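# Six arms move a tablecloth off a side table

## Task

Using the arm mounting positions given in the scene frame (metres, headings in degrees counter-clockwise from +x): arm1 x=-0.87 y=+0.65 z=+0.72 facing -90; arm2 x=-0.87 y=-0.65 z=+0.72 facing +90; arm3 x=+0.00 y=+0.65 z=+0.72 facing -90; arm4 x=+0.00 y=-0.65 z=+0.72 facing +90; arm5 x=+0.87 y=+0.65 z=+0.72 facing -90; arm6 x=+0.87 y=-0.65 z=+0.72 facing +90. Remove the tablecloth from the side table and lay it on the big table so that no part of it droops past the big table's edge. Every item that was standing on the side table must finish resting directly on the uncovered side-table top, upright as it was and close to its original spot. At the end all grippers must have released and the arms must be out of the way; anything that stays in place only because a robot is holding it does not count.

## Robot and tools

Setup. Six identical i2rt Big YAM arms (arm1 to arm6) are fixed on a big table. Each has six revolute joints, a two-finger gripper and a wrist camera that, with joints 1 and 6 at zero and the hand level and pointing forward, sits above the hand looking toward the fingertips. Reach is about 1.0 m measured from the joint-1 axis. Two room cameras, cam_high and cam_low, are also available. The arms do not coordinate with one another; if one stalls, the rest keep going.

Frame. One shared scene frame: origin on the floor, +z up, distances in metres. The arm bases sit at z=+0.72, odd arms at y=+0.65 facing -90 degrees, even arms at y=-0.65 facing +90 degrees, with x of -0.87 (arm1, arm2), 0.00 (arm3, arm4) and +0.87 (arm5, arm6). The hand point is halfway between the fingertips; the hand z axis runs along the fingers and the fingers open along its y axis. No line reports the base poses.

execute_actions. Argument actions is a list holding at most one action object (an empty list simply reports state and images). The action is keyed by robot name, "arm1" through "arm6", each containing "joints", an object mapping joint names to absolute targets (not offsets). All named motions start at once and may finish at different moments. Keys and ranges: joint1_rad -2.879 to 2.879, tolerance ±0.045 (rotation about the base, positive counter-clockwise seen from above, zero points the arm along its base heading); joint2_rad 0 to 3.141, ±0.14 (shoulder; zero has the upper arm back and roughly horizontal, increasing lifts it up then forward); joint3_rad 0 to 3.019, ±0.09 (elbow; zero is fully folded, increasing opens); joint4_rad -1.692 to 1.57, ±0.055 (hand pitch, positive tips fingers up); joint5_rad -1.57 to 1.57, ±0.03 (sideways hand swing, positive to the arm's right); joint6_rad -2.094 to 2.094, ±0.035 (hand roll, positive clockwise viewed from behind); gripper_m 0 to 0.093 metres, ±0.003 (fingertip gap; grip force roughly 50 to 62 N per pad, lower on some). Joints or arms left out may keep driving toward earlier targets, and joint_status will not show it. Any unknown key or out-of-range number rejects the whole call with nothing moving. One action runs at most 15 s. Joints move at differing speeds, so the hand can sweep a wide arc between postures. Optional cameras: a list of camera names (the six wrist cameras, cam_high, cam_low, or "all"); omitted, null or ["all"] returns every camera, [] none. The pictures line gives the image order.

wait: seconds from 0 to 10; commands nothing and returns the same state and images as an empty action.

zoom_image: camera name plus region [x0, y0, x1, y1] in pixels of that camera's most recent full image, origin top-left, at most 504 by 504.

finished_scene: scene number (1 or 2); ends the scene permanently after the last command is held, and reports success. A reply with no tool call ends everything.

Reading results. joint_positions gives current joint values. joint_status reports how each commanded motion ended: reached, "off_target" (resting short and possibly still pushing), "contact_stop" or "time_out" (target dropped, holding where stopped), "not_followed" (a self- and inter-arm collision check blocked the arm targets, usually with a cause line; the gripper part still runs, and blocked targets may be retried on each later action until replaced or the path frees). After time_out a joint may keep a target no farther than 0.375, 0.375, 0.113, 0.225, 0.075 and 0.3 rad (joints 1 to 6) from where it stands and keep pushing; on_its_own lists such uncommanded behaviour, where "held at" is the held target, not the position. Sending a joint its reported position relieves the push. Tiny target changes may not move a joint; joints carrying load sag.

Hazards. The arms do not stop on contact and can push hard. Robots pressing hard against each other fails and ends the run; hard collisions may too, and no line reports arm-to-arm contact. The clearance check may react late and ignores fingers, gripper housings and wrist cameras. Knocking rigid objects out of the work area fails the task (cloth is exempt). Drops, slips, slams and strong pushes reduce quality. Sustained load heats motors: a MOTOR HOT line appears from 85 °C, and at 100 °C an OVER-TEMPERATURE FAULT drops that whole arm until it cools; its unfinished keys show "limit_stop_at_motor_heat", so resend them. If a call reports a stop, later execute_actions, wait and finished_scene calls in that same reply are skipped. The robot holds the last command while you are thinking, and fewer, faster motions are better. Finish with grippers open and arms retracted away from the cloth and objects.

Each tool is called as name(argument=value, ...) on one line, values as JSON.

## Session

execute_actions(actions=[])

Scene clock: 0.00 s.
arm1.joint_positions: joint1_rad=+0.011 joint2_rad=+0.441 joint3_rad=+1.477 joint4_rad=-1.540 joint5_rad=+0.016 joint6_rad=+0.011 gripper_m=+0.095
arm1.joint_status: not commanded
arm1.hand: x=-0.8738 y=+0.5326 z=+1.3540 quat_wxyz=(-0.363, -0.609, -0.608, +0.358) (m; scene frame)
arm2.joint_positions: joint1_rad=+0.005 joint2_rad=+0.436 joint3_rad=+1.463 joint4_rad=-1.545 joint5_rad=+0.016 joint6_rad=+0.012 gripper_m=+0.094
arm2.joint_status: not commanded
arm2.hand: x=-0.8796 y=-0.5321 z=+1.2900 quat_wxyz=(-0.358, +0.617, -0.606, -0.353) (m; scene frame)
arm3.joint_positions: joint1_rad=+0.006 joint2_rad=+0.449 joint3_rad=+1.469 joint4_rad=-1.528 joint5_rad=-0.015 joint6_rad=+0.002 gripper_m=+0.094
arm3.joint_status: not commanded
arm3.hand: x=-0.0021 y=+0.5246 z=+1.2924 quat_wxyz=(-0.358, -0.617, -0.602, +0.359) (m; scene frame)
arm4.joint_positions: joint1_rad=+0.011 joint2_rad=+0.430 joint3_rad=+1.481 joint4_rad=-1.526 joint5_rad=+0.016 joint6_rad=+0.017 gripper_m=+0.095
arm4.joint_status: not commanded
arm4.hand: x=-0.0032 y=-0.5359 z=+1.2898 quat_wxyz=(-0.359, +0.613, -0.594, -0.378) (m; scene frame)
arm5.joint_positions: joint1_rad=-0.012 joint2_rad=+0.426 joint3_rad=+1.468 joint4_rad=-1.529 joint5_rad=+0.015 joint6_rad=+0.009 gripper_m=+0.094
arm5.joint_status: not commanded
arm5.hand: x=+0.8676 y=+0.5391 z=+1.3561 quat_wxyz=(-0.358, -0.616, -0.593, +0.376) (m; scene frame)
arm6.joint_positions: joint1_rad=+0.003 joint2_rad=+0.454 joint3_rad=+1.482 joint4_rad=-1.543 joint5_rad=+0.010 joint6_rad=-0.016 gripper_m=+0.095
arm6.joint_status: not commanded
arm6.hand: x=+0.8676 y=-0.5253 z=+1.3801 quat_wxyz=(-0.356, +0.624, -0.599, -0.354) (m; scene frame)
pictures: arm1_cam_wrist, arm2_cam_wrist, arm3_cam_wrist, arm4_cam_wrist, arm5_cam_wrist, arm6_cam_wrist, cam_high, cam_low
Images, in order (width x height): arm1_cam_wrist 504x504, arm2_cam_wrist 504x504, arm3_cam_wrist 504x504, arm4_cam_wrist 504x504, arm5_cam_wrist 504x504, arm6_cam_wrist 504x504, cam_high 504x504, cam_low 504x504.

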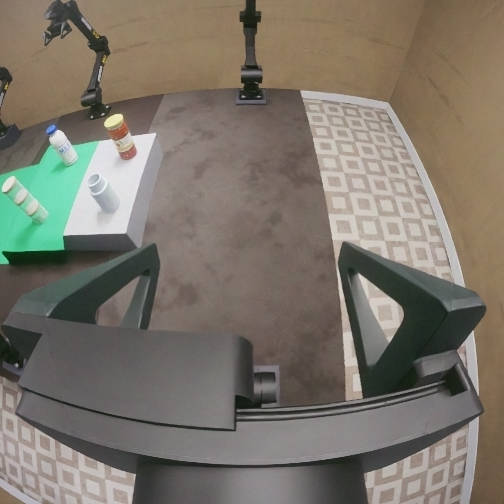

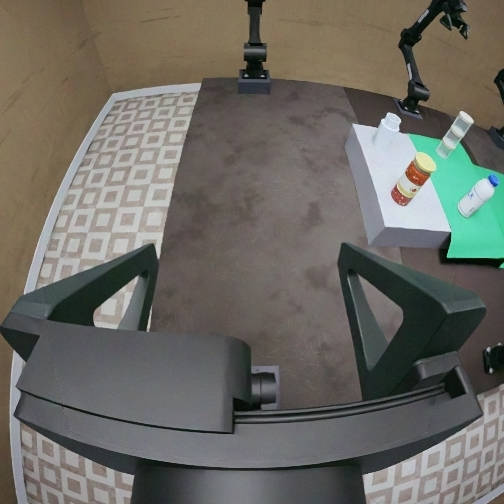

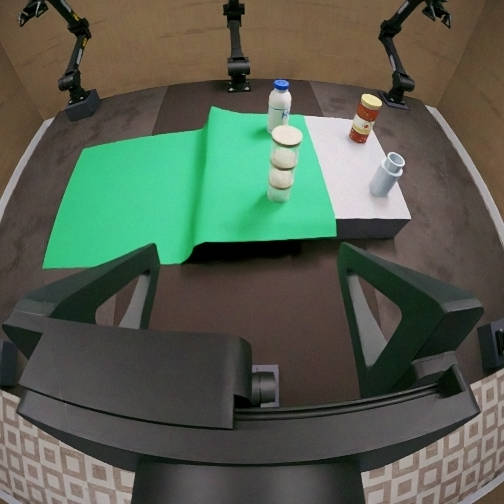

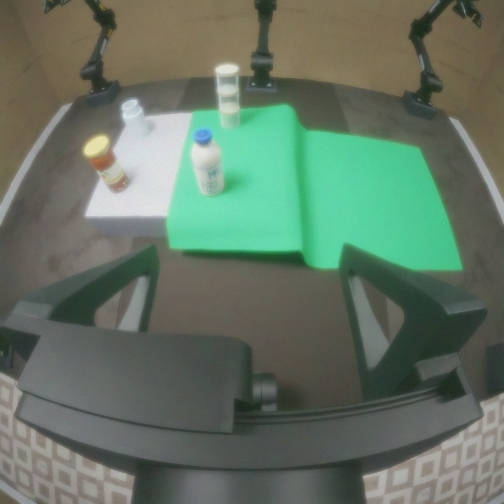

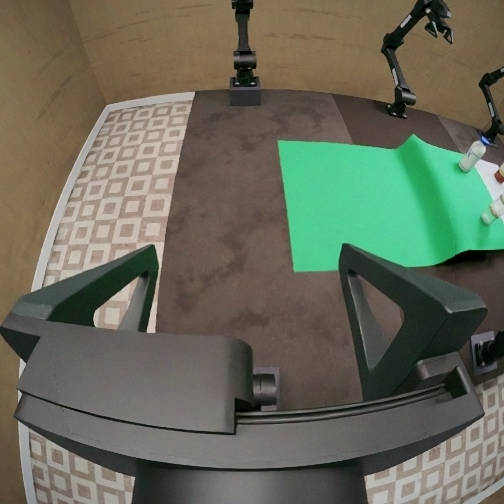

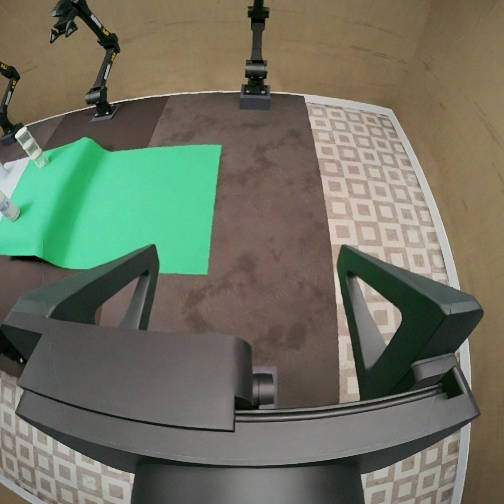

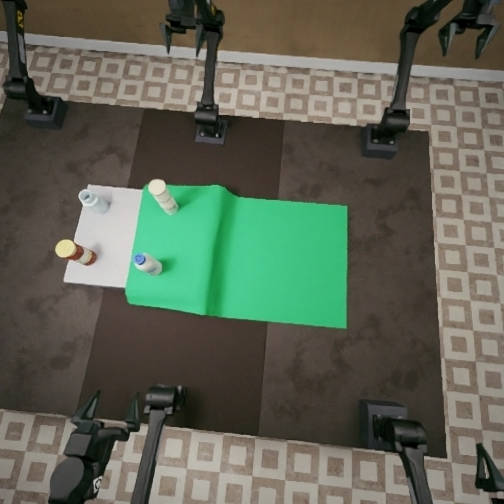

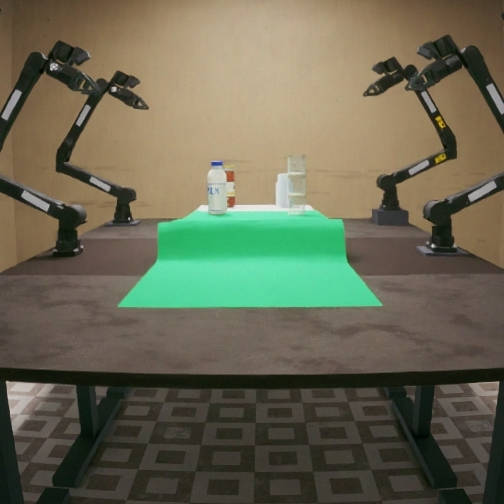

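execute_actions(actions=[{"arm3":{"joints":{"joint1_rad":-0.15,"joint2_rad":0.72,"joint3_rad":0.325,"joint4_rad":-0.06}},"arm4":{"joints":{"joint1_rad":0.2,"joint2_rad":0.72,"joint3_rad":0.325,"joint4_rad":-0.06}},"arm5":{"joints":{"joint1_rad":-0.755,"joint2_rad":2.15,"joint3_rad":1.725,"joint4_rad":-0.9,"joint6_rad":0.75}},"arm6":{"joints":{"joint1_rad":0.755,"joint2_rad":2.15,"joint3_rad":1.725,"joint4_rad":-0.9,"joint6_rad":-0.75}}}], cameras=["arm3_cam_wrist","arm4_cam_wrist"])

execute_actions(actions=[{"arm3":{"joints":{"joint2_rad":1.12,"joint3_rad":0.46,"joint4_rad":0.35}},"arm4":{"joints":{"joint2_rad":1.15,"joint3_rad":0.48,"joint4_rad":0.36}},"arm5":{"joints":{"joint2_rad":2.32,"joint3_rad":1.66}},"arm6":{"joints":{"joint2_rad":2.33,"joint3_rad":1.67}}}], cameras=["arm3_cam_wrist","arm4_cam_wrist","cam_low"])

Scene clock: 2.73 s.
arm1.joint_positions: joint1_rad=+0.011 joint2_rad=+0.441 joint3_rad=+1.477 joint4_rad=-1.540 joint5_rad=+0.016 joint6_rad=+0.011 gripper_m=+0.095
arm1.joint_status: not commanded
arm1.hand: x=-0.8738 y=+0.5326 z=+1.3540 quat_wxyz=(-0.363, -0.609, -0.608, +0.358) (m; scene frame)
arm2.joint_positions: joint1_rad=+0.005 joint2_rad=+0.436 joint3_rad=+1.463 joint4_rad=-1.545 joint5_rad=+0.016 joint6_rad=+0.012 gripper_m=+0.094
arm2.joint_status: not commanded
arm2.hand: x=-0.8796 y=-0.5321 z=+1.2900 quat_wxyz=(-0.358, +0.617, -0.606, -0.353) (m; scene frame)
arm3.joint_positions: joint1_rad=-0.146 joint2_rad=+0.727 joint3_rad=+0.323 joint4_rad=-0.079 joint5_rad=-0.015 joint6_rad=+0.002 gripper_m=+0.094
arm3.joint_status: all done
arm3.hand: x=-0.0624 y=+0.3025 z=+0.8988 quat_wxyz=(-0.336, -0.656, -0.550, +0.393) (m; scene frame)
arm4.joint_positions: joint1_rad=+0.193 joint2_rad=+0.730 joint3_rad=+0.321 joint4_rad=-0.085 joint5_rad=+0.016 joint6_rad=+0.017 gripper_m=+0.095
arm4.joint_status: all done
arm4.hand: x=-0.0808 y=-0.3076 z=+0.8856 quat_wxyz=(-0.318, +0.668, -0.539, -0.402) (m; scene frame)
arm5.joint_positions: joint1_rad=-0.759 joint2_rad=+2.151 joint3_rad=+1.706 joint4_rad=-0.901 joint5_rad=+0.014 joint6_rad=+0.739 gripper_m=+0.094
arm5.joint_status: all done
arm5.hand: x=+0.3906 y=+0.1598 z=+0.8040 quat_wxyz=(-0.077, -0.993, -0.030, +0.089) (m; scene frame)
arm6.joint_positions: joint1_rad=+0.762 joint2_rad=+2.154 joint3_rad=+1.698 joint4_rad=-0.902 joint5_rad=+0.011 joint6_rad=-0.743 gripper_m=+0.095
arm6.joint_status: all done
arm6.hand: x=+0.3876 y=-0.1681 z=+0.8154 quat_wxyz=(-0.076, +0.994, -0.020, -0.072) (m; scene frame)
pictures: arm3_cam_wrist, arm4_cam_wrist
Images, in order (width x height): arm3_cam_wrist 504x504, arm4_cam_wrist 504x504.

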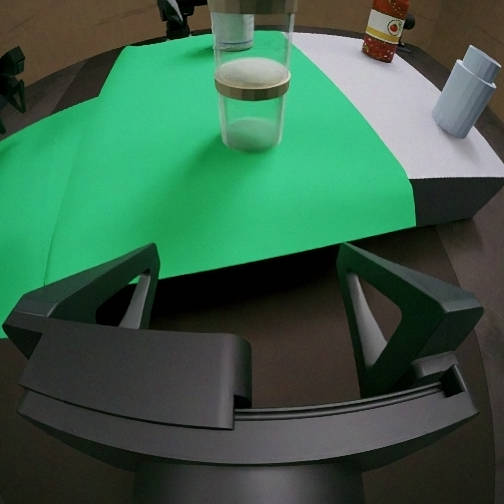

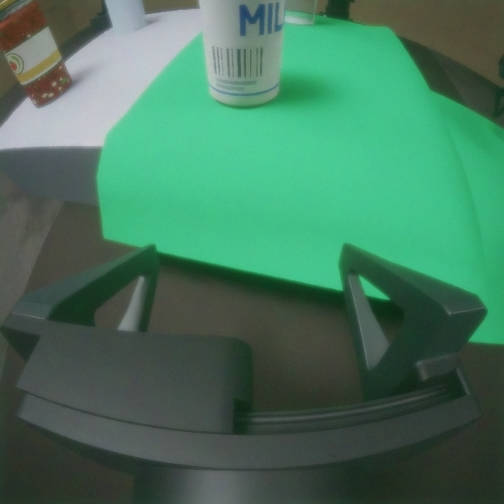

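Scene clock: 3.93 s.
arm1.joint_positions: joint1_rad=+0.011 joint2_rad=+0.441 joint3_rad=+1.477 joint4_rad=-1.540 joint5_rad=+0.016 joint6_rad=+0.011 gripper_m=+0.095
arm1.joint_status: not commanded
arm1.hand: x=-0.8738 y=+0.5326 z=+1.3540 quat_wxyz=(-0.363, -0.609, -0.608, +0.358) (m; scene frame)
arm2.joint_positions: joint1_rad=+0.005 joint2_rad=+0.436 joint3_rad=+1.463 joint4_rad=-1.545 joint5_rad=+0.016 joint6_rad=+0.012 gripper_m=+0.094
arm2.joint_status: not commanded
arm2.hand: x=-0.8796 y=-0.5321 z=+1.2900 quat_wxyz=(-0.358, +0.617, -0.606, -0.353) (m; scene frame)
arm3.joint_positions: joint1_rad=-0.146 joint2_rad=+1.126 joint3_rad=+0.415 joint4_rad=+0.331 joint5_rad=-0.015 joint6_rad=+0.002 gripper_m=+0.094
arm3.joint_status: all done
arm3.hand: x=-0.0779 y=+0.2189 z=+0.8913 quat_wxyz=(-0.364, -0.634, -0.532, +0.427) (m; scene frame)
arm4.joint_positions: joint1_rad=+0.193 joint2_rad=+1.151 joint3_rad=+0.446 joint4_rad=+0.335 joint5_rad=+0.016 joint6_rad=+0.017 gripper_m=+0.095
arm4.joint_status: all done
arm4.hand: x=-0.1042 y=-0.2126 z=+0.8880 quat_wxyz=(-0.350, +0.642, -0.518, -0.444) (m; scene frame)
arm5.joint_positions: joint1_rad=-0.751 joint2_rad=+2.234 joint3_rad=+1.696 joint4_rad=-0.899 joint5_rad=+0.021 joint6_rad=+0.739 gripper_m=+0.094
arm5.joint_status: all done
arm5.hand: x=+0.4048 y=+0.1683 z=+0.7452 quat_wxyz=(-0.043, -0.997, -0.034, +0.058) (m; scene frame)
arm6.joint_positions: joint1_rad=+0.754 joint2_rad=+2.278 joint3_rad=+1.686 joint4_rad=-0.904 joint5_rad=+0.003 joint6_rad=-0.742 gripper_m=+0.095
arm6.joint_status: all done
arm6.hand: x=+0.4094 y=-0.1845 z=+0.7310 quat_wxyz=(-0.026, +0.999, -0.024, -0.025) (m; scene frame)
pictures: arm3_cam_wrist, arm4_cam_wrist, cam_low
Images, in order (width x height): arm3_cam_wrist 504x504, arm4_cam_wrist 504x504, cam_low 504x504.

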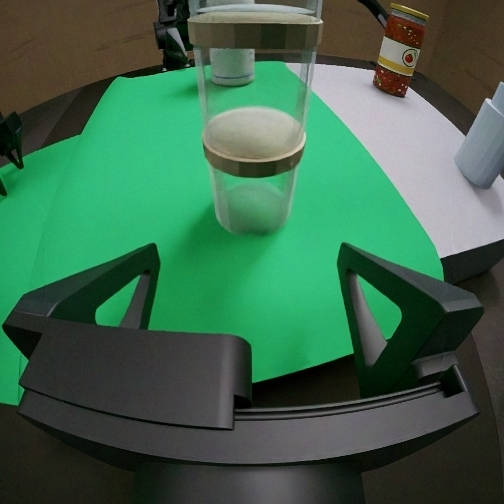

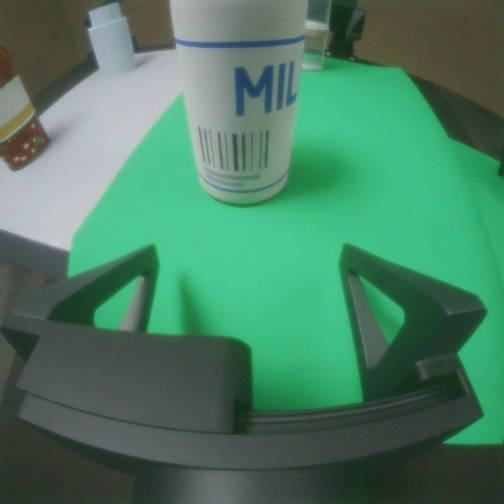

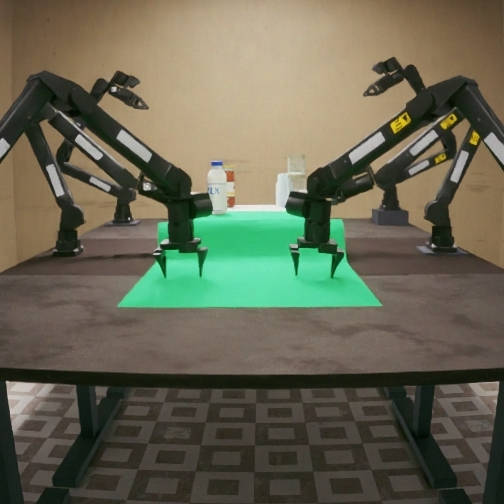

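execute_actions(actions=[{"arm3":{"joints":{"joint1_rad":-0.16,"joint2_rad":1.4,"joint3_rad":0.645,"joint4_rad":0.46}},"arm4":{"joints":{"joint1_rad":0.215,"joint2_rad":1.45,"joint3_rad":0.735,"joint4_rad":0.44}},"arm5":{"joints":{"gripper_m":0}},"arm6":{"joints":{"gripper_m":0}}}], cameras=["arm3_cam_wrist","arm4_cam_wrist","cam_low"])

Scene clock: 6.30 s.
arm1.joint_positions: joint1_rad=+0.011 joint2_rad=+0.441 joint3_rad=+1.477 joint4_rad=-1.540 joint5_rad=+0.016 joint6_rad=+0.011 gripper_m=+0.095
arm1.joint_status: not commanded
arm1.hand: x=-0.8738 y=+0.5326 z=+1.3540 quat_wxyz=(-0.363, -0.609, -0.608, +0.358) (m; scene frame)
arm2.joint_positions: joint1_rad=+0.005 joint2_rad=+0.436 joint3_rad=+1.463 joint4_rad=-1.545 joint5_rad=+0.016 joint6_rad=+0.012 gripper_m=+0.094
arm2.joint_status: not commanded
arm2.hand: x=-0.8796 y=-0.5321 z=+1.2900 quat_wxyz=(-0.358, +0.617, -0.606, -0.353) (m; scene frame)
arm3.joint_positions: joint1_rad=-0.151 joint2_rad=+1.408 joint3_rad=+0.611 joint4_rad=+0.447 joint5_rad=-0.015 joint6_rad=+0.002 gripper_m=+0.094
arm3.joint_status: all done
arm3.hand: x=-0.0966 y=+0.1334 z=+0.8877 quat_wxyz=(-0.370, -0.629, -0.525, +0.437) (m; scene frame)
arm4.joint_positions: joint1_rad=+0.205 joint2_rad=+1.449 joint3_rad=+0.697 joint4_rad=+0.420 joint5_rad=+0.016 joint6_rad=+0.017 gripper_m=+0.095
arm4.joint_status: all done
arm4.hand: x=-0.1358 y=-0.1123 z=+0.8936 quat_wxyz=(-0.356, +0.637, -0.508, -0.458) (m; scene frame)
arm5.joint_positions: joint1_rad=-0.769 joint2_rad=+2.235 joint3_rad=+1.690 joint4_rad=-0.912 joint5_rad=+0.028 joint6_rad=+0.740 gripper_m=+0.001
arm5.joint_status: all done
arm5.hand: x=+0.3993 y=+0.1816 z=+0.7425 quat_wxyz=(-0.033, -0.998, -0.025, +0.054) (m; scene frame)
arm6.joint_positions: joint1_rad=+0.767 joint2_rad=+2.278 joint3_rad=+1.680 joint4_rad=-0.912 joint5_rad=+0.000 joint6_rad=-0.743 gripper_m=+0.001
arm6.joint_status: all done
arm6.hand: x=+0.4064 y=-0.1944 z=+0.7288 quat_wxyz=(-0.020, +0.999, -0.017, -0.021) (m; scene frame)
pictures: arm3_cam_wrist, arm4_cam_wrist, cam_low
Images, in order (width x height): arm3_cam_wrist 504x504, arm4_cam_wrist 504x504, cam_low 504x504.

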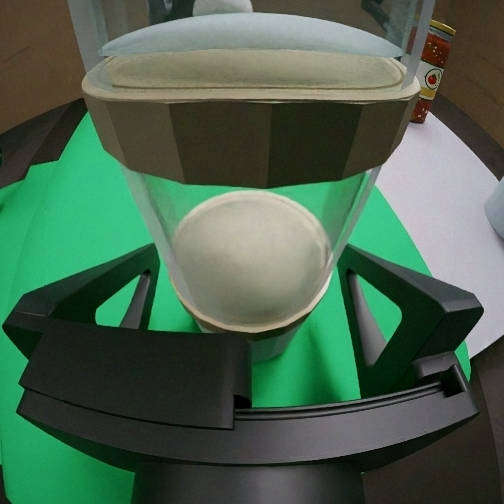

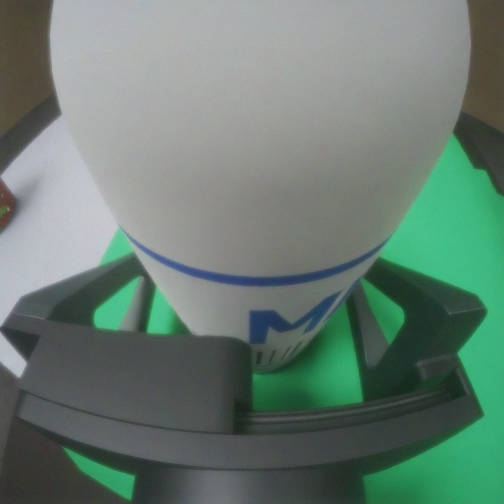

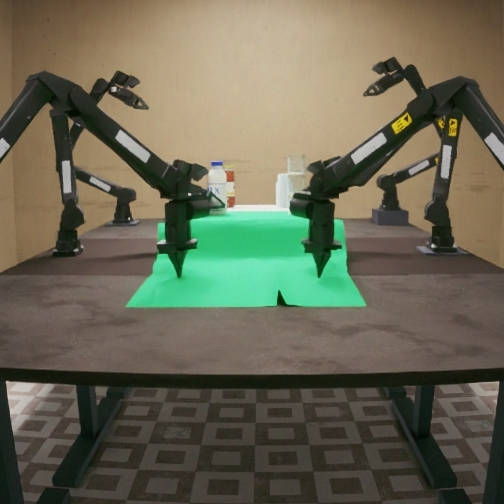

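execute_actions(actions=[{"arm3":{"joints":{"joint3_rad":0.585}},"arm4":{"joints":{"gripper_m":0.03}},"arm5":{"joints":{"joint2_rad":2.0}},"arm6":{"joints":{"joint2_rad":1.0}}}], cameras=[])

execute_actions(actions=[{"arm3":{"joints":{"gripper_m":0.03}},"arm4":{"joints":{"joint2_rad":1.33,"joint3_rad":0.83,"joint4_rad":0.3}},"arm5":{"joints":{"joint1_rad":-0.34,"joint2_rad":2.02,"joint3_rad":1.5,"joint4_rad":-0.82,"joint6_rad":1.22,"gripper_m":0.09}},"arm6":{"joints":{"joint2_rad":0.5,"joint1_rad":0}}}], cameras=["arm3_cam_wrist","arm5_cam_wrist","cam_low"])

Scene clock: 9.53 s.
arm1.joint_positions: joint1_rad=+0.011 joint2_rad=+0.441 joint3_rad=+1.477 joint4_rad=-1.540 joint5_rad=+0.016 joint6_rad=+0.011 gripper_m=+0.095
arm1.joint_status: not commanded
arm1.hand: x=-0.8738 y=+0.5326 z=+1.3540 quat_wxyz=(-0.363, -0.609, -0.608, +0.358) (m; scene frame)
arm2.joint_positions: joint1_rad=+0.005 joint2_rad=+0.436 joint3_rad=+1.463 joint4_rad=-1.545 joint5_rad=+0.016 joint6_rad=+0.012 gripper_m=+0.094
arm2.joint_status: not commanded
arm2.hand: x=-0.8796 y=-0.5321 z=+1.2900 quat_wxyz=(-0.358, +0.617, -0.606, -0.353) (m; scene frame)
arm3.joint_positions: joint1_rad=-0.151 joint2_rad=+1.408 joint3_rad=+0.586 joint4_rad=+0.447 joint5_rad=-0.015 joint6_rad=+0.002 gripper_m=+0.094
arm3.joint_status: all done
arm3.hand: x=-0.0949 y=+0.1422 z=+0.8755 quat_wxyz=(-0.364, -0.635, -0.530, +0.429) (m; scene frame)
arm4.joint_positions: joint1_rad=+0.205 joint2_rad=+1.449 joint3_rad=+0.697 joint4_rad=+0.420 joint5_rad=+0.019 joint6_rad=+0.015 gripper_m=+0.065
arm4.joint_status: gripper_m off_target (ended at +0.065, target +0.030)
arm4.hand: x=-0.1356 y=-0.1122 z=+0.8936 quat_wxyz=(-0.357, +0.637, -0.508, -0.457) (m; scene frame)
arm5.joint_positions: joint1_rad=-0.768 joint2_rad=+1.993 joint3_rad=+1.643 joint4_rad=-0.906 joint5_rad=+0.018 joint6_rad=+0.740 gripper_m=+0.000
arm5.joint_status: all done
arm5.hand: x=+0.3945 y=+0.1734 z=+0.8812 quat_wxyz=(-0.106, -0.987, -0.024, +0.122) (m; scene frame)
arm6.joint_positions: joint1_rad=+0.765 joint2_rad=+0.999 joint3_rad=+1.663 joint4_rad=-0.899 joint5_rad=+0.007 joint6_rad=-0.743 gripper_m=+0.001
arm6.joint_status: all done
arm6.hand: x=+0.5755 y=-0.3558 z=+1.4793 quat_wxyz=(-0.428, +0.786, -0.017, -0.446) (m; scene frame)
pictures: none
No camera images: the call's "cameras" was empty. Leave "cameras" out to get every camera's image.

Scene clock: 11.23 s.
arm1.joint_positions: joint1_rad=+0.011 joint2_rad=+0.441 joint3_rad=+1.477 joint4_rad=-1.540 joint5_rad=+0.016 joint6_rad=+0.011 gripper_m=+0.095
arm1.joint_status: not commanded
arm1.hand: x=-0.8738 y=+0.5326 z=+1.3540 quat_wxyz=(-0.363, -0.609, -0.608, +0.358) (m; scene frame)
arm2.joint_positions: joint1_rad=+0.005 joint2_rad=+0.436 joint3_rad=+1.463 joint4_rad=-1.545 joint5_rad=+0.016 joint6_rad=+0.012 gripper_m=+0.094
arm2.joint_status: not commanded
arm2.hand: x=-0.8796 y=-0.5321 z=+1.2900 quat_wxyz=(-0.358, +0.617, -0.606, -0.353) (m; scene frame)
arm3.joint_positions: joint1_rad=-0.151 joint2_rad=+1.408 joint3_rad=+0.586 joint4_rad=+0.447 joint5_rad=-0.015 joint6_rad=+0.002 gripper_m=+0.058
arm3.joint_status: gripper_m off_target (ended at +0.058, target +0.030)
arm3.hand: x=-0.0949 y=+0.1422 z=+0.8755 quat_wxyz=(-0.364, -0.635, -0.529, +0.429) (m; scene frame)
arm4.joint_positions: joint1_rad=+0.205 joint2_rad=+1.369 joint3_rad=+0.748 joint4_rad=+0.288 joint5_rad=+0.019 joint6_rad=+0.015 gripper_m=+0.065
arm4.joint_status: all done
arm4.hand: x=-0.1358 y=-0.1112 z=+0.9331 quat_wxyz=(-0.357, +0.637, -0.508, -0.457) (m; scene frame)
arm5.joint_positions: joint1_rad=-0.342 joint2_rad=+2.023 joint3_rad=+1.500 joint4_rad=-0.827 joint5_rad=+0.013 joint6_rad=+1.209 gripper_m=+0.090
arm5.joint_status: all done
arm5.hand: x=+0.6484 y=+0.0572 z=+0.8079 quat_wxyz=(-0.104, -0.993, -0.004, +0.048) (m; scene frame)
arm6.joint_positions: joint1_rad=+0.005 joint2_rad=+0.508 joint3_rad=+1.660 joint4_rad=-0.899 joint5_rad=+0.011 joint6_rad=-0.743 gripper_m=+0.001
arm6.joint_status: all done
arm6.hand: x=+0.8674 y=-0.5297 z=+1.6012 quat_wxyz=(-0.719, +0.564, -0.241, -0.326) (m; scene frame)
pictures: arm3_cam_wrist, arm5_cam_wrist, cam_low
Images, in order (width x height): arm3_cam_wrist 504x504, arm5_cam_wrist 504x504, cam_low 504x504.

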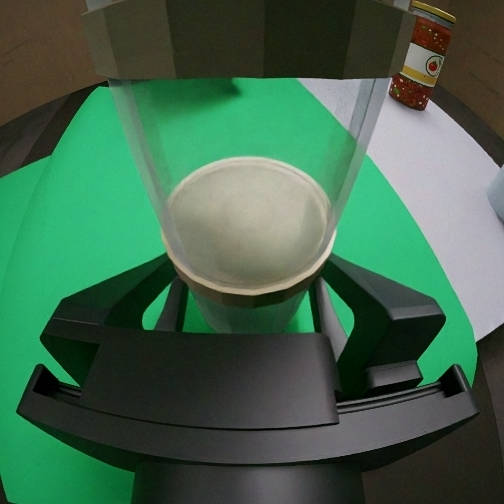

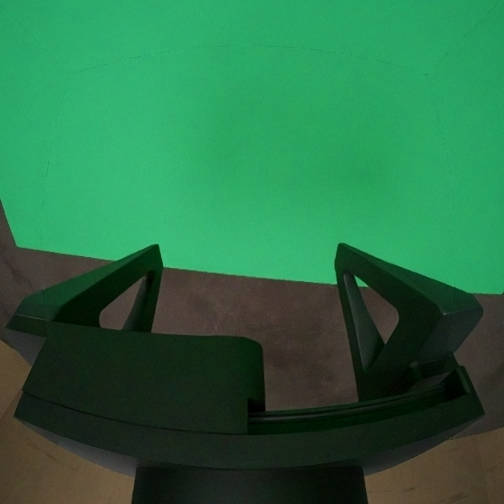

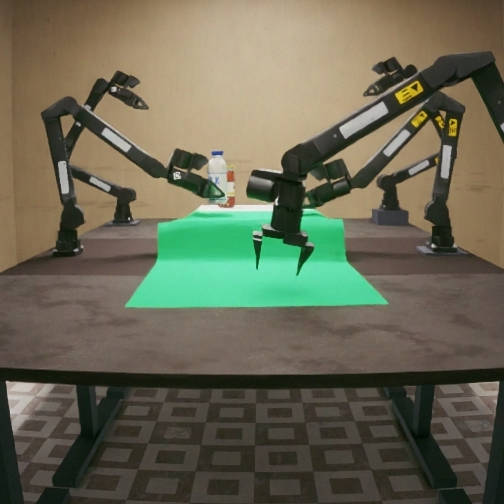

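execute_actions(actions=[{"arm3":{"joints":{"joint2_rad":1.3,"joint3_rad":0.73,"joint4_rad":0.31}},"arm5":{"joints":{"joint2_rad":2.19,"joint4_rad":-0.85}}}], cameras=[])

execute_actions(actions=[{"arm5":{"joints":{"gripper_m":0}}}], cameras=["cam_low"])

execute_actions(actions=[{"arm5":{"joints":{"joint2_rad":2.0}}}], cameras=["arm5_cam_wrist","cam_low"])

Scene clock: 12.63 s.
arm1.joint_positions: joint1_rad=+0.011 joint2_rad=+0.441 joint3_rad=+1.477 joint4_rad=-1.540 joint5_rad=+0.016 joint6_rad=+0.011 gripper_m=+0.095
arm1.joint_status: not commanded
arm1.hand: x=-0.8738 y=+0.5326 z=+1.3540 quat_wxyz=(-0.363, -0.609, -0.608, +0.358) (m; scene frame)
arm2.joint_positions: joint1_rad=+0.005 joint2_rad=+0.436 joint3_rad=+1.463 joint4_rad=-1.545 joint5_rad=+0.016 joint6_rad=+0.012 gripper_m=+0.094
arm2.joint_status: not commanded
arm2.hand: x=-0.8796 y=-0.5321 z=+1.2900 quat_wxyz=(-0.358, +0.617, -0.606, -0.353) (m; scene frame)
arm3.joint_positions: joint1_rad=-0.151 joint2_rad=+1.328 joint3_rad=+0.658 joint4_rad=+0.299 joint5_rad=-0.015 joint6_rad=+0.002 gripper_m=+0.058
arm3.joint_status: all done
arm3.hand: x=-0.0967 y=+0.1333 z=+0.9184 quat_wxyz=(-0.365, -0.634, -0.529, +0.431) (m; scene frame)
arm4.joint_positions: joint1_rad=+0.205 joint2_rad=+1.369 joint3_rad=+0.748 joint4_rad=+0.288 joint5_rad=+0.019 joint6_rad=+0.015 gripper_m=+0.065
arm4.joint_status: not commanded
arm4.hand: x=-0.1358 y=-0.1112 z=+0.9331 quat_wxyz=(-0.357, +0.637, -0.508, -0.457) (m; scene frame)
arm5.joint_positions: joint1_rad=-0.341 joint2_rad=+2.136 joint3_rad=+1.516 joint4_rad=-0.847 joint5_rad=+0.017 joint6_rad=+1.210 gripper_m=+0.090
arm5.joint_status: all done
arm5.hand: x=+0.6532 y=+0.0702 z=+0.7447 quat_wxyz=(-0.050, -0.998, -0.004, +0.029) (m; scene frame)
arm6.joint_positions: joint1_rad=+0.005 joint2_rad=+0.508 joint3_rad=+1.660 joint4_rad=-0.899 joint5_rad=+0.011 joint6_rad=-0.743 gripper_m=+0.001
arm6.joint_status: not commanded
arm6.hand: x=+0.8674 y=-0.5297 z=+1.6012 quat_wxyz=(-0.719, +0.564, -0.241, -0.326) (m; scene frame)
pictures: none
No camera images: the call's "cameras" was empty. Leave "cameras" out to get every camera's image.

Scene clock: 13.33 s.
arm1.joint_positions: joint1_rad=+0.011 joint2_rad=+0.441 joint3_rad=+1.477 joint4_rad=-1.540 joint5_rad=+0.016 joint6_rad=+0.011 gripper_m=+0.095
arm1.joint_status: not commanded
arm1.hand: x=-0.8738 y=+0.5326 z=+1.3540 quat_wxyz=(-0.363, -0.609, -0.608, +0.358) (m; scene frame)
arm2.joint_positions: joint1_rad=+0.005 joint2_rad=+0.436 joint3_rad=+1.463 joint4_rad=-1.545 joint5_rad=+0.016 joint6_rad=+0.012 gripper_m=+0.094
arm2.joint_status: not commanded
arm2.hand: x=-0.8796 y=-0.5321 z=+1.2900 quat_wxyz=(-0.358, +0.617, -0.606, -0.353) (m; scene frame)
arm3.joint_positions: joint1_rad=-0.151 joint2_rad=+1.328 joint3_rad=+0.658 joint4_rad=+0.299 joint5_rad=-0.015 joint6_rad=+0.002 gripper_m=+0.058
arm3.joint_status: not commanded
arm3.hand: x=-0.0967 y=+0.1333 z=+0.9184 quat_wxyz=(-0.365, -0.634, -0.529, +0.431) (m; scene frame)
arm4.joint_positions: joint1_rad=+0.205 joint2_rad=+1.369 joint3_rad=+0.748 joint4_rad=+0.288 joint5_rad=+0.019 joint6_rad=+0.015 gripper_m=+0.065
arm4.joint_status: not commanded
arm4.hand: x=-0.1358 y=-0.1112 z=+0.9331 quat_wxyz=(-0.357, +0.637, -0.508, -0.457) (m; scene frame)
arm5.joint_positions: joint1_rad=-0.341 joint2_rad=+2.138 joint3_rad=+1.514 joint4_rad=-0.858 joint5_rad=+0.020 joint6_rad=+1.212 gripper_m=+0.001
arm5.joint_status: all done
arm5.hand: x=+0.6542 y=+0.0743 z=+0.7422 quat_wxyz=(-0.042, -0.999, -0.003, +0.027) (m; scene frame)
arm6.joint_positions: joint1_rad=+0.005 joint2_rad=+0.508 joint3_rad=+1.660 joint4_rad=-0.899 joint5_rad=+0.011 joint6_rad=-0.743 gripper_m=+0.001
arm6.joint_status: not commanded
arm6.hand: x=+0.8674 y=-0.5297 z=+1.6012 quat_wxyz=(-0.719, +0.564, -0.241, -0.326) (m; scene frame)
pictures: cam_low
Images, in order (width x height): cam_low 504x504.

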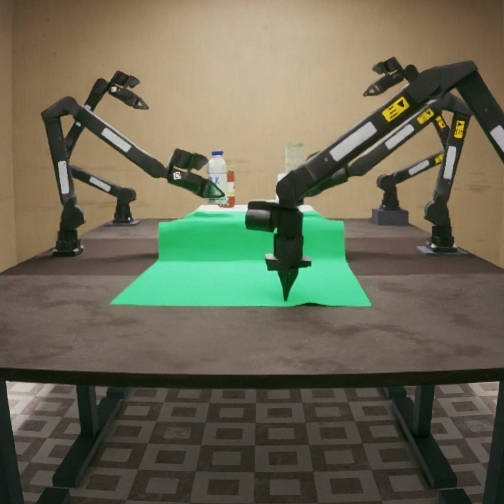

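Scene clock: 14.53 s.
arm1.joint_positions: joint1_rad=+0.011 joint2_rad=+0.441 joint3_rad=+1.477 joint4_rad=-1.540 joint5_rad=+0.016 joint6_rad=+0.011 gripper_m=+0.095
arm1.joint_status: not commanded
arm1.hand: x=-0.8738 y=+0.5326 z=+1.3540 quat_wxyz=(-0.363, -0.609, -0.608, +0.358) (m; scene frame)
arm2.joint_positions: joint1_rad=+0.005 joint2_rad=+0.436 joint3_rad=+1.463 joint4_rad=-1.545 joint5_rad=+0.016 joint6_rad=+0.012 gripper_m=+0.094
arm2.joint_status: not commanded
arm2.hand: x=-0.8796 y=-0.5321 z=+1.2900 quat_wxyz=(-0.358, +0.617, -0.606, -0.353) (m; scene frame)
arm3.joint_positions: joint1_rad=-0.151 joint2_rad=+1.328 joint3_rad=+0.658 joint4_rad=+0.299 joint5_rad=-0.015 joint6_rad=+0.002 gripper_m=+0.058
arm3.joint_status: not commanded
arm3.hand: x=-0.0967 y=+0.1333 z=+0.9184 quat_wxyz=(-0.365, -0.634, -0.529, +0.431) (m; scene frame)
arm4.joint_positions: joint1_rad=+0.205 joint2_rad=+1.369 joint3_rad=+0.748 joint4_rad=+0.288 joint5_rad=+0.019 joint6_rad=+0.015 gripper_m=+0.065
arm4.joint_status: not commanded
arm4.hand: x=-0.1358 y=-0.1112 z=+0.9331 quat_wxyz=(-0.357, +0.637, -0.508, -0.457) (m; scene frame)
arm5.joint_positions: joint1_rad=-0.341 joint2_rad=+1.984 joint3_rad=+1.491 joint4_rad=-0.857 joint5_rad=+0.018 joint6_rad=+1.212 gripper_m=+0.000
arm5.joint_status: all done
arm5.hand: x=+0.6507 y=+0.0636 z=+0.8263 quat_wxyz=(-0.103, -0.993, -0.002, +0.050) (m; scene frame)
arm6.joint_positions: joint1_rad=+0.005 joint2_rad=+0.508 joint3_rad=+1.660 joint4_rad=-0.899 joint5_rad=+0.011 joint6_rad=-0.743 gripper_m=+0.001
arm6.joint_status: not commanded
arm6.hand: x=+0.8674 y=-0.5297 z=+1.6012 quat_wxyz=(-0.719, +0.564, -0.241, -0.326) (m; scene frame)
pictures: arm5_cam_wrist, cam_low
Images, in order (width x height): arm5_cam_wrist 504x504, cam_low 504x504.

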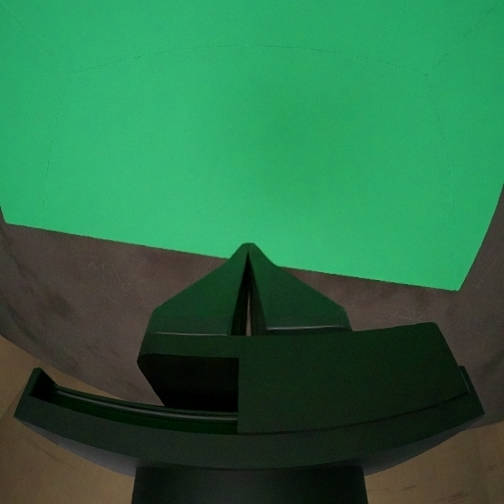

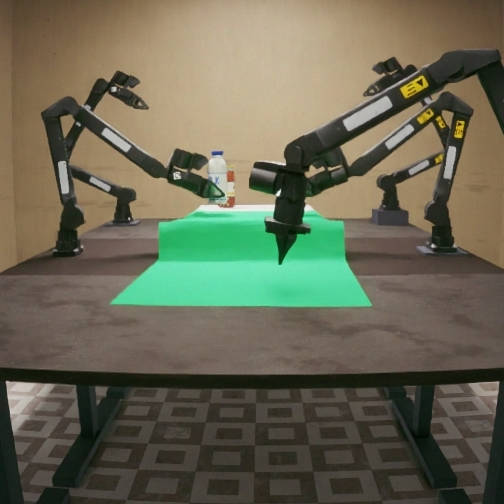

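execute_actions(actions=[{"arm5":{"joints":{"joint1_rad":-0.8,"joint2_rad":2.15,"joint3_rad":1.75,"joint4_rad":-0.9,"gripper_m":0.09,"joint6_rad":0.75}},"arm6":{"joints":{"joint1_rad":0.56,"joint2_rad":1.8,"joint3_rad":1.04,"joint4_rad":-0.65}}}], cameras=[])

execute_actions(actions=[{"arm5":{"joints":{"joint2_rad":2.33,"joint3_rad":1.7}},"arm6":{"joints":{"joint2_rad":1.97,"joint3_rad":1.01}}}], cameras=[])

execute_actions(actions=[{"arm5":{"joints":{"joint1_rad":-0.35,"joint6_rad":1.2}}}], cameras=["cam_high","cam_low"])

Scene clock: 17.47 s.
arm1.joint_positions: joint1_rad=+0.011 joint2_rad=+0.441 joint3_rad=+1.477 joint4_rad=-1.540 joint5_rad=+0.016 joint6_rad=+0.011 gripper_m=+0.095
arm1.joint_status: not commanded
arm1.hand: x=-0.8738 y=+0.5326 z=+1.3540 quat_wxyz=(-0.363, -0.609, -0.608, +0.358) (m; scene frame)
arm2.joint_positions: joint1_rad=+0.005 joint2_rad=+0.436 joint3_rad=+1.463 joint4_rad=-1.545 joint5_rad=+0.016 joint6_rad=+0.012 gripper_m=+0.094
arm2.joint_status: not commanded
arm2.hand: x=-0.8796 y=-0.5321 z=+1.2900 quat_wxyz=(-0.358, +0.617, -0.606, -0.353) (m; scene frame)
arm3.joint_positions: joint1_rad=-0.151 joint2_rad=+1.328 joint3_rad=+0.658 joint4_rad=+0.299 joint5_rad=-0.015 joint6_rad=+0.002 gripper_m=+0.058
arm3.joint_status: not commanded
arm3.hand: x=-0.0967 y=+0.1333 z=+0.9184 quat_wxyz=(-0.365, -0.634, -0.529, +0.431) (m; scene frame)
arm4.joint_positions: joint1_rad=+0.205 joint2_rad=+1.369 joint3_rad=+0.748 joint4_rad=+0.288 joint5_rad=+0.019 joint6_rad=+0.015 gripper_m=+0.065
arm4.joint_status: not commanded
arm4.hand: x=-0.1358 y=-0.1112 z=+0.9331 quat_wxyz=(-0.357, +0.637, -0.508, -0.457) (m; scene frame)
arm5.joint_positions: joint1_rad=-0.791 joint2_rad=+2.154 joint3_rad=+1.713 joint4_rad=-0.894 joint5_rad=+0.017 joint6_rad=+0.761 gripper_m=+0.090
arm5.joint_status: all done
arm5.hand: x=+0.3721 y=+0.1729 z=+0.8046 quat_wxyz=(-0.079, -0.993, -0.003, +0.093) (m; scene frame)
arm6.joint_positions: joint1_rad=+0.565 joint2_rad=+1.803 joint3_rad=+1.010 joint4_rad=-0.653 joint5_rad=+0.012 joint6_rad=-0.744 gripper_m=+0.001
arm6.joint_status: all done
arm6.hand: x=+0.6077 y=-0.2558 z=+0.7825 quat_wxyz=(-0.049, +0.991, -0.117, -0.035) (m; scene frame)
pictures: none
No camera images: the call's "cameras" was empty. Leave "cameras" out to get every camera's image.

Scene clock: 18.47 s.
arm1.joint_positions: joint1_rad=+0.011 joint2_rad=+0.441 joint3_rad=+1.477 joint4_rad=-1.540 joint5_rad=+0.016 joint6_rad=+0.011 gripper_m=+0.095
arm1.joint_status: not commanded
arm1.hand: x=-0.8738 y=+0.5326 z=+1.3540 quat_wxyz=(-0.363, -0.609, -0.608, +0.358) (m; scene frame)
arm2.joint_positions: joint1_rad=+0.005 joint2_rad=+0.436 joint3_rad=+1.463 joint4_rad=-1.545 joint5_rad=+0.016 joint6_rad=+0.012 gripper_m=+0.094
arm2.joint_status: not commanded
arm2.hand: x=-0.8796 y=-0.5321 z=+1.2900 quat_wxyz=(-0.358, +0.617, -0.606, -0.353) (m; scene frame)
arm3.joint_positions: joint1_rad=-0.151 joint2_rad=+1.328 joint3_rad=+0.658 joint4_rad=+0.299 joint5_rad=-0.015 joint6_rad=+0.002 gripper_m=+0.058
arm3.joint_status: not commanded
arm3.hand: x=-0.0967 y=+0.1333 z=+0.9184 quat_wxyz=(-0.365, -0.634, -0.529, +0.431) (m; scene frame)
arm4.joint_positions: joint1_rad=+0.205 joint2_rad=+1.369 joint3_rad=+0.748 joint4_rad=+0.288 joint5_rad=+0.019 joint6_rad=+0.015 gripper_m=+0.065
arm4.joint_status: not commanded
arm4.hand: x=-0.1358 y=-0.1112 z=+0.9331 quat_wxyz=(-0.357, +0.637, -0.508, -0.457) (m; scene frame)
arm5.joint_positions: joint1_rad=-0.788 joint2_rad=+2.251 joint3_rad=+1.729 joint4_rad=-0.896 joint5_rad=+0.018 joint6_rad=+0.756 gripper_m=+0.090
arm5.joint_status: all done
arm5.hand: x=+0.3793 y=+0.1769 z=+0.7468 quat_wxyz=(-0.050, -0.997, -0.007, +0.064) (m; scene frame)
arm6.joint_positions: joint1_rad=+0.565 joint2_rad=+1.933 joint3_rad=+1.021 joint4_rad=-0.648 joint5_rad=+0.011 joint6_rad=-0.745 gripper_m=+0.001
arm6.joint_status: all done
arm6.hand: x=+0.6176 y=-0.2706 z=+0.7281 quat_wxyz=(-0.006, +0.993, -0.117, +0.002) (m; scene frame)
pictures: none
No camera images: the call's "cameras" was empty. Leave "cameras" out to get every camera's image.

Scene clock: 19.90 s.
arm1.joint_positions: joint1_rad=+0.011 joint2_rad=+0.441 joint3_rad=+1.477 joint4_rad=-1.540 joint5_rad=+0.016 joint6_rad=+0.011 gripper_m=+0.095
arm1.joint_status: not commanded
arm1.hand: x=-0.8738 y=+0.5326 z=+1.3540 quat_wxyz=(-0.363, -0.609, -0.608, +0.358) (m; scene frame)
arm2.joint_positions: joint1_rad=+0.005 joint2_rad=+0.436 joint3_rad=+1.463 joint4_rad=-1.545 joint5_rad=+0.016 joint6_rad=+0.012 gripper_m=+0.094
arm2.joint_status: not commanded
arm2.hand: x=-0.8796 y=-0.5321 z=+1.2900 quat_wxyz=(-0.358, +0.617, -0.606, -0.353) (m; scene frame)
arm3.joint_positions: joint1_rad=-0.151 joint2_rad=+1.328 joint3_rad=+0.658 joint4_rad=+0.299 joint5_rad=-0.015 joint6_rad=+0.002 gripper_m=+0.058
arm3.joint_status: not commanded
arm3.hand: x=-0.0967 y=+0.1333 z=+0.9184 quat_wxyz=(-0.365, -0.634, -0.529, +0.431) (m; scene frame)
arm4.joint_positions: joint1_rad=+0.205 joint2_rad=+1.369 joint3_rad=+0.748 joint4_rad=+0.288 joint5_rad=+0.019 joint6_rad=+0.015 gripper_m=+0.065
arm4.joint_status: not commanded
arm4.hand: x=-0.1358 y=-0.1112 z=+0.9331 quat_wxyz=(-0.357, +0.637, -0.508, -0.457) (m; scene frame)
arm5.joint_positions: joint1_rad=-0.326 joint2_rad=+2.248 joint3_rad=+1.729 joint4_rad=-0.896 joint5_rad=+0.014 joint6_rad=+1.186 gripper_m=+0.090
arm5.joint_status: all done
arm5.hand: x=+0.6417 y=+0.0074 z=+0.7479 quat_wxyz=(-0.073, -0.996, -0.023, +0.037) (m; scene frame)
arm6.joint_positions: joint1_rad=+0.565 joint2_rad=+1.933 joint3_rad=+1.021 joint4_rad=-0.649 joint5_rad=+0.011 joint6_rad=-0.745 gripper_m=+0.001
arm6.joint_status: not commanded
arm6.hand: x=+0.6179 y=-0.2710 z=+0.7280 quat_wxyz=(-0.006, +0.993, -0.117, +0.002) (m; scene frame)
pictures: cam_high, cam_low
Images, in order (width x height): cam_high 504x504, cam_low 504x504.

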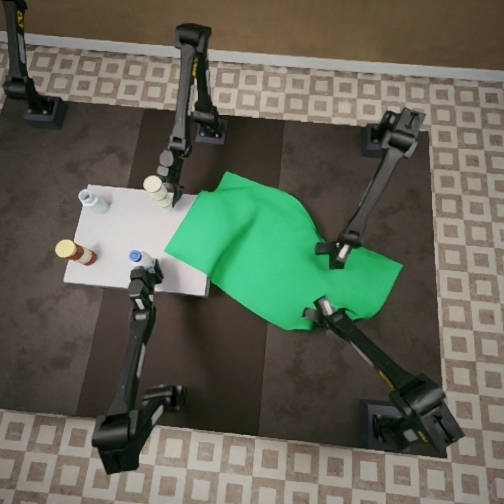

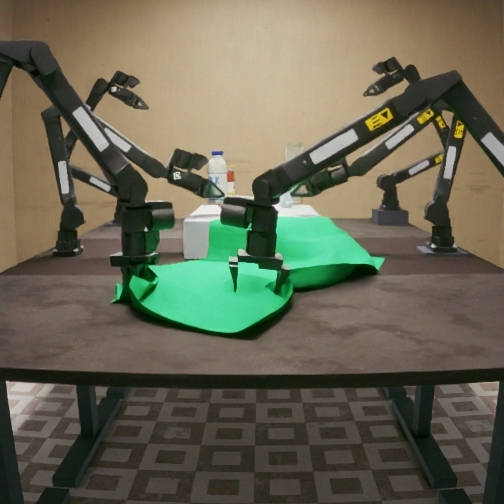

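execute_actions(actions=[{"arm5":{"joints":{"joint2_rad":2.1}}}], cameras=[])

execute_actions(actions=[{"arm5":{"joints":{"joint1_rad":-0.82,"joint6_rad":0.75}}}], cameras=[])

execute_actions(actions=[{"arm5":{"joints":{"joint2_rad":2.33}}}], cameras=[])

execute_actions(actions=[{"arm5":{"joints":{"joint1_rad":-0.3,"joint6_rad":1.25}},"arm3":{"joints":{"joint2_rad":1.38,"joint3_rad":0.62,"joint4_rad":0.47}},"arm4":{"joints":{"joint2_rad":1.42,"joint3_rad":0.735,"joint4_rad":0.44}}}], cameras=["cam_high","cam_low"])

Scene clock: 21.77 s.
arm1.joint_positions: joint1_rad=+0.011 joint2_rad=+0.441 joint3_rad=+1.477 joint4_rad=-1.540 joint5_rad=+0.016 joint6_rad=+0.011 gripper_m=+0.095
arm1.joint_status: not commanded
arm1.hand: x=-0.8738 y=+0.5326 z=+1.3540 quat_wxyz=(-0.363, -0.609, -0.608, +0.358) (m; scene frame)
arm2.joint_positions: joint1_rad=+0.005 joint2_rad=+0.436 joint3_rad=+1.463 joint4_rad=-1.545 joint5_rad=+0.016 joint6_rad=+0.012 gripper_m=+0.094
arm2.joint_status: not commanded
arm2.hand: x=-0.8796 y=-0.5321 z=+1.2900 quat_wxyz=(-0.358, +0.617, -0.606, -0.353) (m; scene frame)
arm3.joint_positions: joint1_rad=-0.151 joint2_rad=+1.328 joint3_rad=+0.658 joint4_rad=+0.299 joint5_rad=-0.015 joint6_rad=+0.002 gripper_m=+0.058
arm3.joint_status: not commanded
arm3.hand: x=-0.0967 y=+0.1333 z=+0.9184 quat_wxyz=(-0.365, -0.634, -0.529, +0.431) (m; scene frame)
arm4.joint_positions: joint1_rad=+0.205 joint2_rad=+1.369 joint3_rad=+0.748 joint4_rad=+0.288 joint5_rad=+0.019 joint6_rad=+0.015 gripper_m=+0.065
arm4.joint_status: not commanded
arm4.hand: x=-0.1358 y=-0.1112 z=+0.9331 quat_wxyz=(-0.357, +0.637, -0.508, -0.457) (m; scene frame)
arm5.joint_positions: joint1_rad=-0.338 joint2_rad=+2.083 joint3_rad=+1.690 joint4_rad=-0.898 joint5_rad=+0.014 joint6_rad=+1.190 gripper_m=+0.090
arm5.joint_status: all done
arm5.hand: x=+0.6324 y=+0.0054 z=+0.8423 quat_wxyz=(-0.131, -0.989, -0.015, +0.059) (m; scene frame)
arm6.joint_positions: joint1_rad=+0.565 joint2_rad=+1.933 joint3_rad=+1.021 joint4_rad=-0.649 joint5_rad=+0.011 joint6_rad=-0.745 gripper_m=+0.001
arm6.joint_status: not commanded
arm6.hand: x=+0.6179 y=-0.2710 z=+0.7280 quat_wxyz=(-0.006, +0.993, -0.117, +0.002) (m; scene frame)
pictures: none
No camera images: the call's "cameras" was empty. Leave "cameras" out to get every camera's image.

Scene clock: 23.33 s.
arm1.joint_positions: joint1_rad=+0.011 joint2_rad=+0.441 joint3_rad=+1.477 joint4_rad=-1.540 joint5_rad=+0.016 joint6_rad=+0.011 gripper_m=+0.095
arm1.joint_status: not commanded
arm1.hand: x=-0.8738 y=+0.5326 z=+1.3540 quat_wxyz=(-0.363, -0.609, -0.608, +0.358) (m; scene frame)
arm2.joint_positions: joint1_rad=+0.005 joint2_rad=+0.436 joint3_rad=+1.463 joint4_rad=-1.545 joint5_rad=+0.016 joint6_rad=+0.012 gripper_m=+0.094
arm2.joint_status: not commanded
arm2.hand: x=-0.8796 y=-0.5321 z=+1.2900 quat_wxyz=(-0.358, +0.617, -0.606, -0.353) (m; scene frame)
arm3.joint_positions: joint1_rad=-0.151 joint2_rad=+1.328 joint3_rad=+0.658 joint4_rad=+0.299 joint5_rad=-0.015 joint6_rad=+0.002 gripper_m=+0.058
arm3.joint_status: not commanded
arm3.hand: x=-0.0967 y=+0.1333 z=+0.9184 quat_wxyz=(-0.365, -0.634, -0.529, +0.431) (m; scene frame)
arm4.joint_positions: joint1_rad=+0.205 joint2_rad=+1.369 joint3_rad=+0.748 joint4_rad=+0.288 joint5_rad=+0.019 joint6_rad=+0.015 gripper_m=+0.065
arm4.joint_status: not commanded
arm4.hand: x=-0.1358 y=-0.1112 z=+0.9331 quat_wxyz=(-0.357, +0.637, -0.508, -0.457) (m; scene frame)
arm5.joint_positions: joint1_rad=-0.812 joint2_rad=+2.083 joint3_rad=+1.690 joint4_rad=-0.898 joint5_rad=+0.017 joint6_rad=+0.761 gripper_m=+0.090
arm5.joint_status: all done
arm5.hand: x=+0.3642 y=+0.1851 z=+0.8423 quat_wxyz=(-0.093, -0.990, +0.008, +0.110) (m; scene frame)
arm6.joint_positions: joint1_rad=+0.565 joint2_rad=+1.933 joint3_rad=+1.021 joint4_rad=-0.649 joint5_rad=+0.011 joint6_rad=-0.745 gripper_m=+0.001
arm6.joint_status: not commanded
arm6.hand: x=+0.6179 y=-0.2710 z=+0.7280 quat_wxyz=(-0.006, +0.993, -0.117, +0.002) (m; scene frame)
pictures: none
No camera images: the call's "cameras" was empty. Leave "cameras" out to get every camera's image.

Scene clock: 24.37 s.
arm1.joint_positions: joint1_rad=+0.011 joint2_rad=+0.441 joint3_rad=+1.477 joint4_rad=-1.540 joint5_rad=+0.016 joint6_rad=+0.011 gripper_m=+0.095
arm1.joint_status: not commanded
arm1.hand: x=-0.8738 y=+0.5326 z=+1.3540 quat_wxyz=(-0.363, -0.609, -0.608, +0.358) (m; scene frame)
arm2.joint_positions: joint1_rad=+0.005 joint2_rad=+0.436 joint3_rad=+1.463 joint4_rad=-1.545 joint5_rad=+0.016 joint6_rad=+0.012 gripper_m=+0.094
arm2.joint_status: not commanded
arm2.hand: x=-0.8796 y=-0.5321 z=+1.2900 quat_wxyz=(-0.358, +0.617, -0.606, -0.353) (m; scene frame)
arm3.joint_positions: joint1_rad=-0.151 joint2_rad=+1.328 joint3_rad=+0.658 joint4_rad=+0.299 joint5_rad=-0.015 joint6_rad=+0.002 gripper_m=+0.058
arm3.joint_status: not commanded
arm3.hand: x=-0.0967 y=+0.1333 z=+0.9184 quat_wxyz=(-0.365, -0.634, -0.529, +0.431) (m; scene frame)
arm4.joint_positions: joint1_rad=+0.205 joint2_rad=+1.369 joint3_rad=+0.748 joint4_rad=+0.288 joint5_rad=+0.019 joint6_rad=+0.015 gripper_m=+0.065
arm4.joint_status: not commanded
arm4.hand: x=-0.1358 y=-0.1112 z=+0.9331 quat_wxyz=(-0.357, +0.637, -0.508, -0.457) (m; scene frame)
arm5.joint_positions: joint1_rad=-0.807 joint2_rad=+2.247 joint3_rad=+1.722 joint4_rad=-0.898 joint5_rad=+0.019 joint6_rad=+0.756 gripper_m=+0.090
arm5.joint_status: all done
arm5.hand: x=+0.3722 y=+0.1886 z=+0.7464 quat_wxyz=(-0.047, -0.997, +0.003, +0.063) (m; scene frame)
arm6.joint_positions: joint1_rad=+0.565 joint2_rad=+1.933 joint3_rad=+1.021 joint4_rad=-0.649 joint5_rad=+0.011 joint6_rad=-0.745 gripper_m=+0.001
arm6.joint_status: not commanded
arm6.hand: x=+0.6179 y=-0.2710 z=+0.7280 quat_wxyz=(-0.006, +0.993, -0.117, +0.002) (m; scene frame)
pictures: none
No camera images: the call's "cameras" was empty. Leave "cameras" out to get every camera's image.

Scene clock: 25.83 s.
arm1.joint_positions: joint1_rad=+0.011 joint2_rad=+0.441 joint3_rad=+1.477 joint4_rad=-1.540 joint5_rad=+0.016 joint6_rad=+0.011 gripper_m=+0.095
arm1.joint_status: not commanded
arm1.hand: x=-0.8738 y=+0.5326 z=+1.3540 quat_wxyz=(-0.363, -0.609, -0.608, +0.358) (m; scene frame)
arm2.joint_positions: joint1_rad=+0.005 joint2_rad=+0.436 joint3_rad=+1.463 joint4_rad=-1.545 joint5_rad=+0.016 joint6_rad=+0.012 gripper_m=+0.094
arm2.joint_status: not commanded
arm2.hand: x=-0.8796 y=-0.5321 z=+1.2900 quat_wxyz=(-0.358, +0.617, -0.606, -0.353) (m; scene frame)
arm3.joint_positions: joint1_rad=-0.151 joint2_rad=+1.406 joint3_rad=+0.599 joint4_rad=+0.432 joint5_rad=-0.015 joint6_rad=+0.002 gripper_m=+0.058
arm3.joint_status: all done
arm3.hand: x=-0.0956 y=+0.1389 z=+0.8792 quat_wxyz=(-0.364, -0.635, -0.530, +0.429) (m; scene frame)
arm4.joint_positions: joint1_rad=+0.205 joint2_rad=+1.444 joint3_rad=+0.710 joint4_rad=+0.386 joint5_rad=+0.018 joint6_rad=+0.015 gripper_m=+0.065
arm4.joint_status: all done
arm4.hand: x=-0.1361 y=-0.1106 z=+0.8954 quat_wxyz=(-0.354, +0.640, -0.510, -0.452) (m; scene frame)
arm5.joint_positions: joint1_rad=-0.274 joint2_rad=+2.246 joint3_rad=+1.723 joint4_rad=-0.900 joint5_rad=+0.013 joint6_rad=+1.237 gripper_m=+0.090
arm5.joint_status: all done
arm5.hand: x=+0.6763 y=-0.0007 z=+0.7472 quat_wxyz=(-0.072, -0.997, -0.024, +0.032) (m; scene frame)
arm6.joint_positions: joint1_rad=+0.565 joint2_rad=+1.933 joint3_rad=+1.021 joint4_rad=-0.649 joint5_rad=+0.011 joint6_rad=-0.745 gripper_m=+0.001
arm6.joint_status: not commanded
arm6.hand: x=+0.6179 y=-0.2710 z=+0.7280 quat_wxyz=(-0.006, +0.993, -0.117, +0.002) (m; scene frame)
pictures: cam_high, cam_low
Images, in order (width x height): cam_high 504x504, cam_low 504x504.

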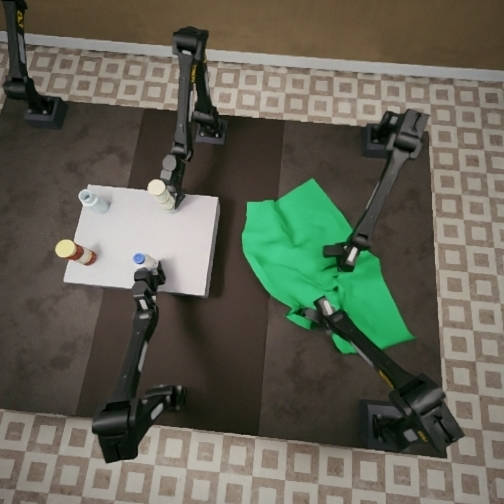

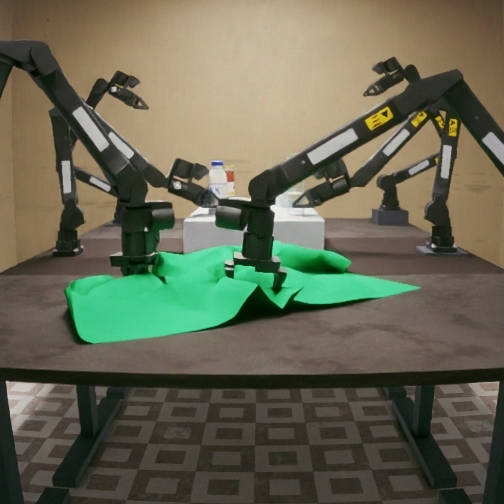

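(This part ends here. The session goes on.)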